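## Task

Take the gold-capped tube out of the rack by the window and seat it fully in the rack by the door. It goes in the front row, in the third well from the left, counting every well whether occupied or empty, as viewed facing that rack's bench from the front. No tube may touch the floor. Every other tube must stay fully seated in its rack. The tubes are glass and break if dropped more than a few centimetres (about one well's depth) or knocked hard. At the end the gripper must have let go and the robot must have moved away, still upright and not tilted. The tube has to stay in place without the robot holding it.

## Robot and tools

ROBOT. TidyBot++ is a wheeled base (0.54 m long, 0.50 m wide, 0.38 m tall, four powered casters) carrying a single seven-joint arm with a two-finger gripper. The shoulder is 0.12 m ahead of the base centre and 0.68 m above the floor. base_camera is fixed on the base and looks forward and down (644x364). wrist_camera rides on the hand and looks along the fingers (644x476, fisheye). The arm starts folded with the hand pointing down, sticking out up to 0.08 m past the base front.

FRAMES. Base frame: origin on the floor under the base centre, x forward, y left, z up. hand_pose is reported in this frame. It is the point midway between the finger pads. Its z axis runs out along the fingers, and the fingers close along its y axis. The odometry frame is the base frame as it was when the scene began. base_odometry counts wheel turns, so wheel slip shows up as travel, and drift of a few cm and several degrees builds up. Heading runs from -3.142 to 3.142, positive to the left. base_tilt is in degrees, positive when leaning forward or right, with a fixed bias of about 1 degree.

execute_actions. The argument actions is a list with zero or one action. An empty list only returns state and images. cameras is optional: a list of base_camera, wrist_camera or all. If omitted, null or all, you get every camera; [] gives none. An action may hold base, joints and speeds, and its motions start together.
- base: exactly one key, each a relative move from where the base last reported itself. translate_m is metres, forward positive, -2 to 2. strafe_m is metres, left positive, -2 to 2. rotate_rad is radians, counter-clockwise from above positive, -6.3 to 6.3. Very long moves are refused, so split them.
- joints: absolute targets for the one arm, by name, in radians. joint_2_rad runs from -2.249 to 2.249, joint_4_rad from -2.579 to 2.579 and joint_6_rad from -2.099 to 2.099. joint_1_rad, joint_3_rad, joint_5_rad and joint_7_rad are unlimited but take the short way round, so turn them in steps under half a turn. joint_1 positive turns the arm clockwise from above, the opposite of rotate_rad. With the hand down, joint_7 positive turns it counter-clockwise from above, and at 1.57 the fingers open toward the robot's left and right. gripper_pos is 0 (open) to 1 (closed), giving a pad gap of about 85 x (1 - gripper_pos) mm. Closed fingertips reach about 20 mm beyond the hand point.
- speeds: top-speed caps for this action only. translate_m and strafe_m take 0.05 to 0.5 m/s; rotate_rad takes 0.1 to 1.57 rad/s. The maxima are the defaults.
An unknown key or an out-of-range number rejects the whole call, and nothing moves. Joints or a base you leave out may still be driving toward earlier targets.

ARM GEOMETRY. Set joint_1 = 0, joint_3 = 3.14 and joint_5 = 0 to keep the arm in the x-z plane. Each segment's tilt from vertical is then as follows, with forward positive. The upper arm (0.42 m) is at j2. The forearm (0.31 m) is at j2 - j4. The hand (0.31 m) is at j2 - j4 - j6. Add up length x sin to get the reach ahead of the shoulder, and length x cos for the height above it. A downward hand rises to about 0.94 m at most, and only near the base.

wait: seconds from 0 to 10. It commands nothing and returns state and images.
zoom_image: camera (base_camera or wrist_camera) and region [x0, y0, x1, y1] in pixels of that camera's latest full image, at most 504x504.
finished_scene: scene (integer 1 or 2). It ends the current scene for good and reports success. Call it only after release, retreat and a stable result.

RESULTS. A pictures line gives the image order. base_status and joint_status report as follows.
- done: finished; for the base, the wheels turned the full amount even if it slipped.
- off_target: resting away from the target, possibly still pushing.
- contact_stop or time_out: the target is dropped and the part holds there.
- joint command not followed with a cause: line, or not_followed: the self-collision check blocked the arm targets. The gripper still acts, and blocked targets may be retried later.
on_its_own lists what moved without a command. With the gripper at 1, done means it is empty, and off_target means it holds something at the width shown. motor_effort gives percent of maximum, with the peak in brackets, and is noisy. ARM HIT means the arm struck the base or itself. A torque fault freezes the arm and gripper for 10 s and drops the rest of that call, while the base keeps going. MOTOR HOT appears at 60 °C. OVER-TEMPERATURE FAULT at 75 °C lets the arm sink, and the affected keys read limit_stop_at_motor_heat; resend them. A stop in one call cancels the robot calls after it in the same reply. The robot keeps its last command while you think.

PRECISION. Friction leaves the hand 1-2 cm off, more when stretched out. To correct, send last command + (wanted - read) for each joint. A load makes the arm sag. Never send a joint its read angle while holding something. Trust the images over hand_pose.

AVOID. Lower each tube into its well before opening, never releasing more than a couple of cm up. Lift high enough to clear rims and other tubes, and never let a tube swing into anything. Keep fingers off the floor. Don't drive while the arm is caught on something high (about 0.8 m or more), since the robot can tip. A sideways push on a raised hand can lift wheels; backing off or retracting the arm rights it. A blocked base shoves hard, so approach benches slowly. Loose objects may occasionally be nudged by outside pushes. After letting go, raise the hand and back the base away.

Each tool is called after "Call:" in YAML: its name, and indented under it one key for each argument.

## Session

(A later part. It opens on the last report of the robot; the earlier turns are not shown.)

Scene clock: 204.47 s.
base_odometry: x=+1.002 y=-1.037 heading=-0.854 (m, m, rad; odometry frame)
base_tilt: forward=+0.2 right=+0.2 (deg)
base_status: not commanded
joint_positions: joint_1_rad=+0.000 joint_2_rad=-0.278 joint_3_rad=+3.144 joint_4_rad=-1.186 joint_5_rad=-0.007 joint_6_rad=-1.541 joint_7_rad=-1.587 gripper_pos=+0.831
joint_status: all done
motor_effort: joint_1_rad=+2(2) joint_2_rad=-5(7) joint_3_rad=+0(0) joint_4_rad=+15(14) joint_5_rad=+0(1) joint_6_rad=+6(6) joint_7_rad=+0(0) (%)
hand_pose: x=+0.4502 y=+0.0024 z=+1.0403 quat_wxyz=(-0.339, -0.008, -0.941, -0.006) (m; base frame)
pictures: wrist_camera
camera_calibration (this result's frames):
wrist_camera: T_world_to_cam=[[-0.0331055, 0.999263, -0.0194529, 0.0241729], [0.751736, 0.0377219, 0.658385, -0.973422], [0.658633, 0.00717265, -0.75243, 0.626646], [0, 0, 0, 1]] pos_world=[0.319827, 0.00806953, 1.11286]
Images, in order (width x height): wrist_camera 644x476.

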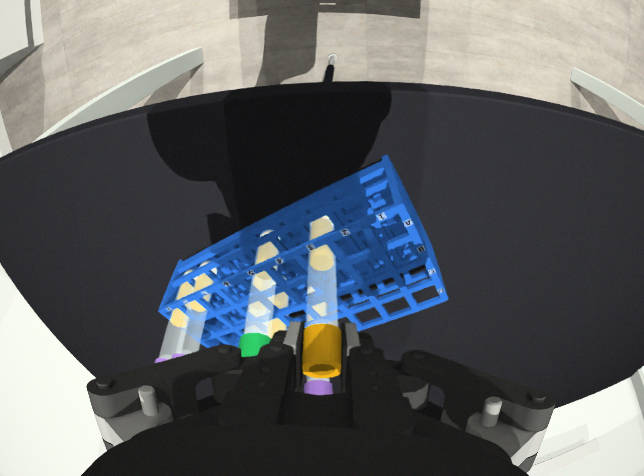

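Call:
execute_actions:
  actions:
    - {"joints":{"joint_2_rad":-0.307,"joint_4_rad":-1.224,"joint_6_rad":-1.484}}
  cameras: ["wrist_camera"]

Call:
execute_actions:
  actions:
    - {"joints":{"gripper_pos":0.7}}
  cameras: ["wrist_camera"]

Scene clock: 208.13 s.
base_odometry: x=+1.002 y=-1.037 heading=-0.854 (m, m, rad; odometry frame)
base_tilt: forward=+0.3 right=+0.1 (deg)
base_status: not commanded
joint_positions: joint_1_rad=+0.000 joint_2_rad=-0.285 joint_3_rad=+3.144 joint_4_rad=-1.206 joint_5_rad=-0.007 joint_6_rad=-1.527 joint_7_rad=-1.587 gripper_pos=+0.831
joint_status: all done
motor_effort: joint_1_rad=+1(1) joint_2_rad=-5(6) joint_3_rad=-1(0) joint_4_rad=+15(15) joint_5_rad=+0(0) joint_6_rad=+6(7) joint_7_rad=+0(0) (%)
hand_pose: x=+0.4501 y=+0.0024 z=+1.0361 quat_wxyz=(-0.339, -0.008, -0.941, -0.006) (m; base frame)
pictures: wrist_camera
camera_calibration (this result's frames):
wrist_camera: T_world_to_cam=[[-0.0330357, 0.999266, -0.0193844, 0.0239876], [0.751718, 0.0376241, 0.658411, -0.970598], [0.658657, 0.00717945, -0.752409, 0.623501], [0, 0, 0, 1]] pos_world=[0.319735, 0.00807145, 1.10865]
Images, in order (width x height): wrist_camera 644x476.

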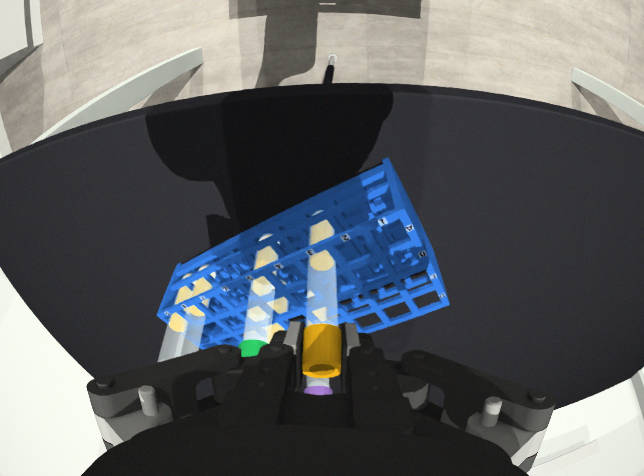

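Scene clock: 208.77 s.
base_odometry: x=+1.002 y=-1.037 heading=-0.854 (m, m, rad; odometry frame)
base_tilt: forward=+0.3 right=+0.1 (deg)
base_status: not commanded
joint_positions: joint_1_rad=+0.000 joint_2_rad=-0.285 joint_3_rad=+3.144 joint_4_rad=-1.206 joint_5_rad=-0.007 joint_6_rad=-1.527 joint_7_rad=-1.587 gripper_pos=+0.700
joint_status: all done
motor_effort: joint_1_rad=+3(1) joint_2_rad=-6(6) joint_3_rad=+0(1) joint_4_rad=+15(15) joint_5_rad=+0(0) joint_6_rad=+6(5) joint_7_rad=+0(0) (%)
hand_pose: x=+0.4500 y=+0.0024 z=+1.0362 quat_wxyz=(-0.340, -0.008, -0.941, -0.006) (m; base frame)
pictures: wrist_camera
camera_calibration (this result's frames):
wrist_camera: T_world_to_cam=[[-0.0330313, 0.999266, -0.0193924, 0.0239923], [0.751556, 0.0376242, 0.658596, -0.970705], [0.658842, 0.00717979, -0.752247, 0.623369], [0, 0, 0, 1]] pos_world=[0.31963, 0.00807164, 1.10869]
Images, in order (width x height): wrist_camera 644x476.

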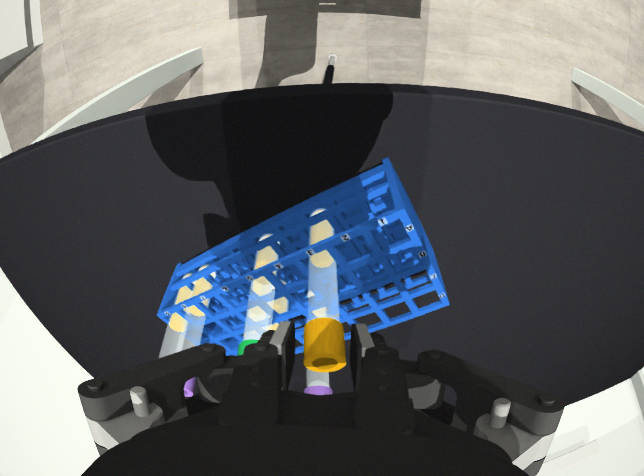

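It dropped the last couple of millimetres. Retreating.

Call:
execute_actions:
  actions:
    - {"joints":{"joint_2_rad":-0.62,"joint_6_rad":-1.6}}
  cameras: ["wrist_camera"]

Scene clock: 212.07 s.
base_odometry: x=+1.002 y=-1.037 heading=-0.854 (m, m, rad; odometry frame)
base_tilt: forward=+0.3 right=+0.1 (deg)
base_status: not commanded
joint_positions: joint_1_rad=+0.000 joint_2_rad=-0.621 joint_3_rad=+3.144 joint_4_rad=-1.208 joint_5_rad=-0.007 joint_6_rad=-1.558 joint_7_rad=-1.587 gripper_pos=+0.700
joint_status: all done
motor_effort: joint_1_rad=+1(1) joint_2_rad=+6(10) joint_3_rad=+0(0) joint_4_rad=+13(15) joint_5_rad=+0(0) joint_6_rad=+7(9) joint_7_rad=+0(0) (%)
hand_pose: x=+0.3096 y=+0.0025 z=+1.1169 quat_wxyz=(-0.478, -0.007, -0.878, -0.007) (m; base frame)
pictures: wrist_camera
camera_calibration (this result's frames):
wrist_camera: T_world_to_cam=[[-0.0258432, 0.999256, -0.0286385, 0.0289387], [0.519848, 0.0379033, 0.853417, -1.06419], [0.853868, 0.00716736, -0.520441, 0.457268], [0, 0, 0, 1]] pos_world=[0.163522, 0.00814189, 1.14701]
Images, in order (width x height): wrist_camera 644x476.

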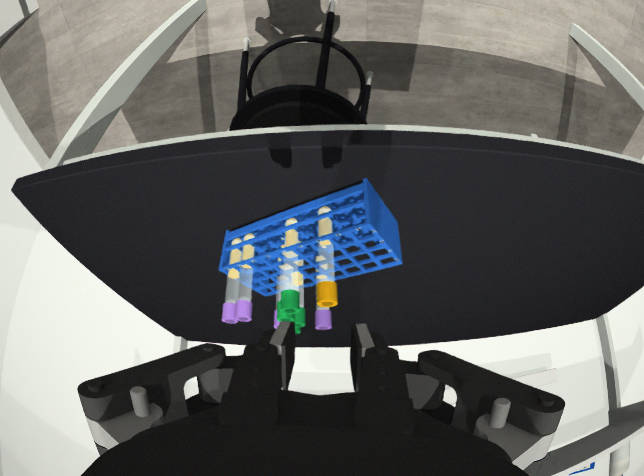

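Call:
zoom_image:
  camera: "wrist_camera"
  region: [200, 170, 420, 340]

Call:
execute_actions:
  actions:
    - {"base":{"translate_m":-0.25}}
  cameras: ["wrist_camera"]

Region (200, 170, 420, 340) of wrist_camera's 644x476 image, scaled by 2.291; it fills the top 389 rows of this view, and the rest is white.

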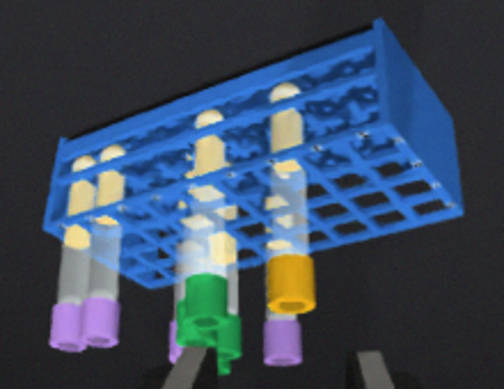

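Scene clock: 216.47 s.
base_odometry: x=+0.838 y=-0.849 heading=-0.855 (m, m, rad; odometry frame)
base_tilt: forward=+0.2 right=+0.1 (deg)
base_status: done
joint_positions: joint_1_rad=+0.000 joint_2_rad=-0.626 joint_3_rad=+3.144 joint_4_rad=-1.208 joint_5_rad=-0.007 joint_6_rad=-1.558 joint_7_rad=-1.587 gripper_pos=+0.700
joint_status: not commanded
motor_effort: joint_1_rad=+1(2) joint_2_rad=+7(11) joint_3_rad=+0(3) joint_4_rad=+12(14) joint_5_rad=+0(1) joint_6_rad=+8(8) joint_7_rad=+1(0) (%)
hand_pose: x=+0.3074 y=+0.0026 z=+1.1175 quat_wxyz=(-0.480, -0.007, -0.877, -0.007) (m; base frame)
pictures: wrist_camera
camera_calibration (this result's frames):
wrist_camera: T_world_to_cam=[[-0.0259707, 0.999254, -0.0285907, 0.0287938], [0.516018, 0.0378958, 0.855739, -1.06502], [0.856184, 0.00747079, -0.516617, 0.454538], [0, 0, 0, 1]] pos_world=[0.161149, 0.00819179, 1.14703]
Images, in order (width x height): wrist_camera 644x476.

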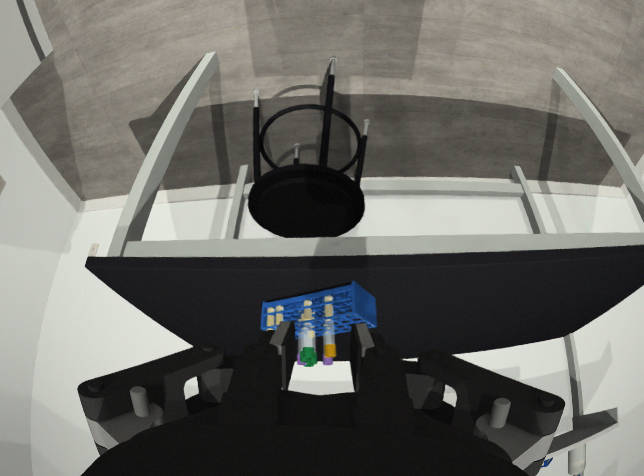

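Call:
finished_scene:
  scene: 2

The scene is finished: the task was done.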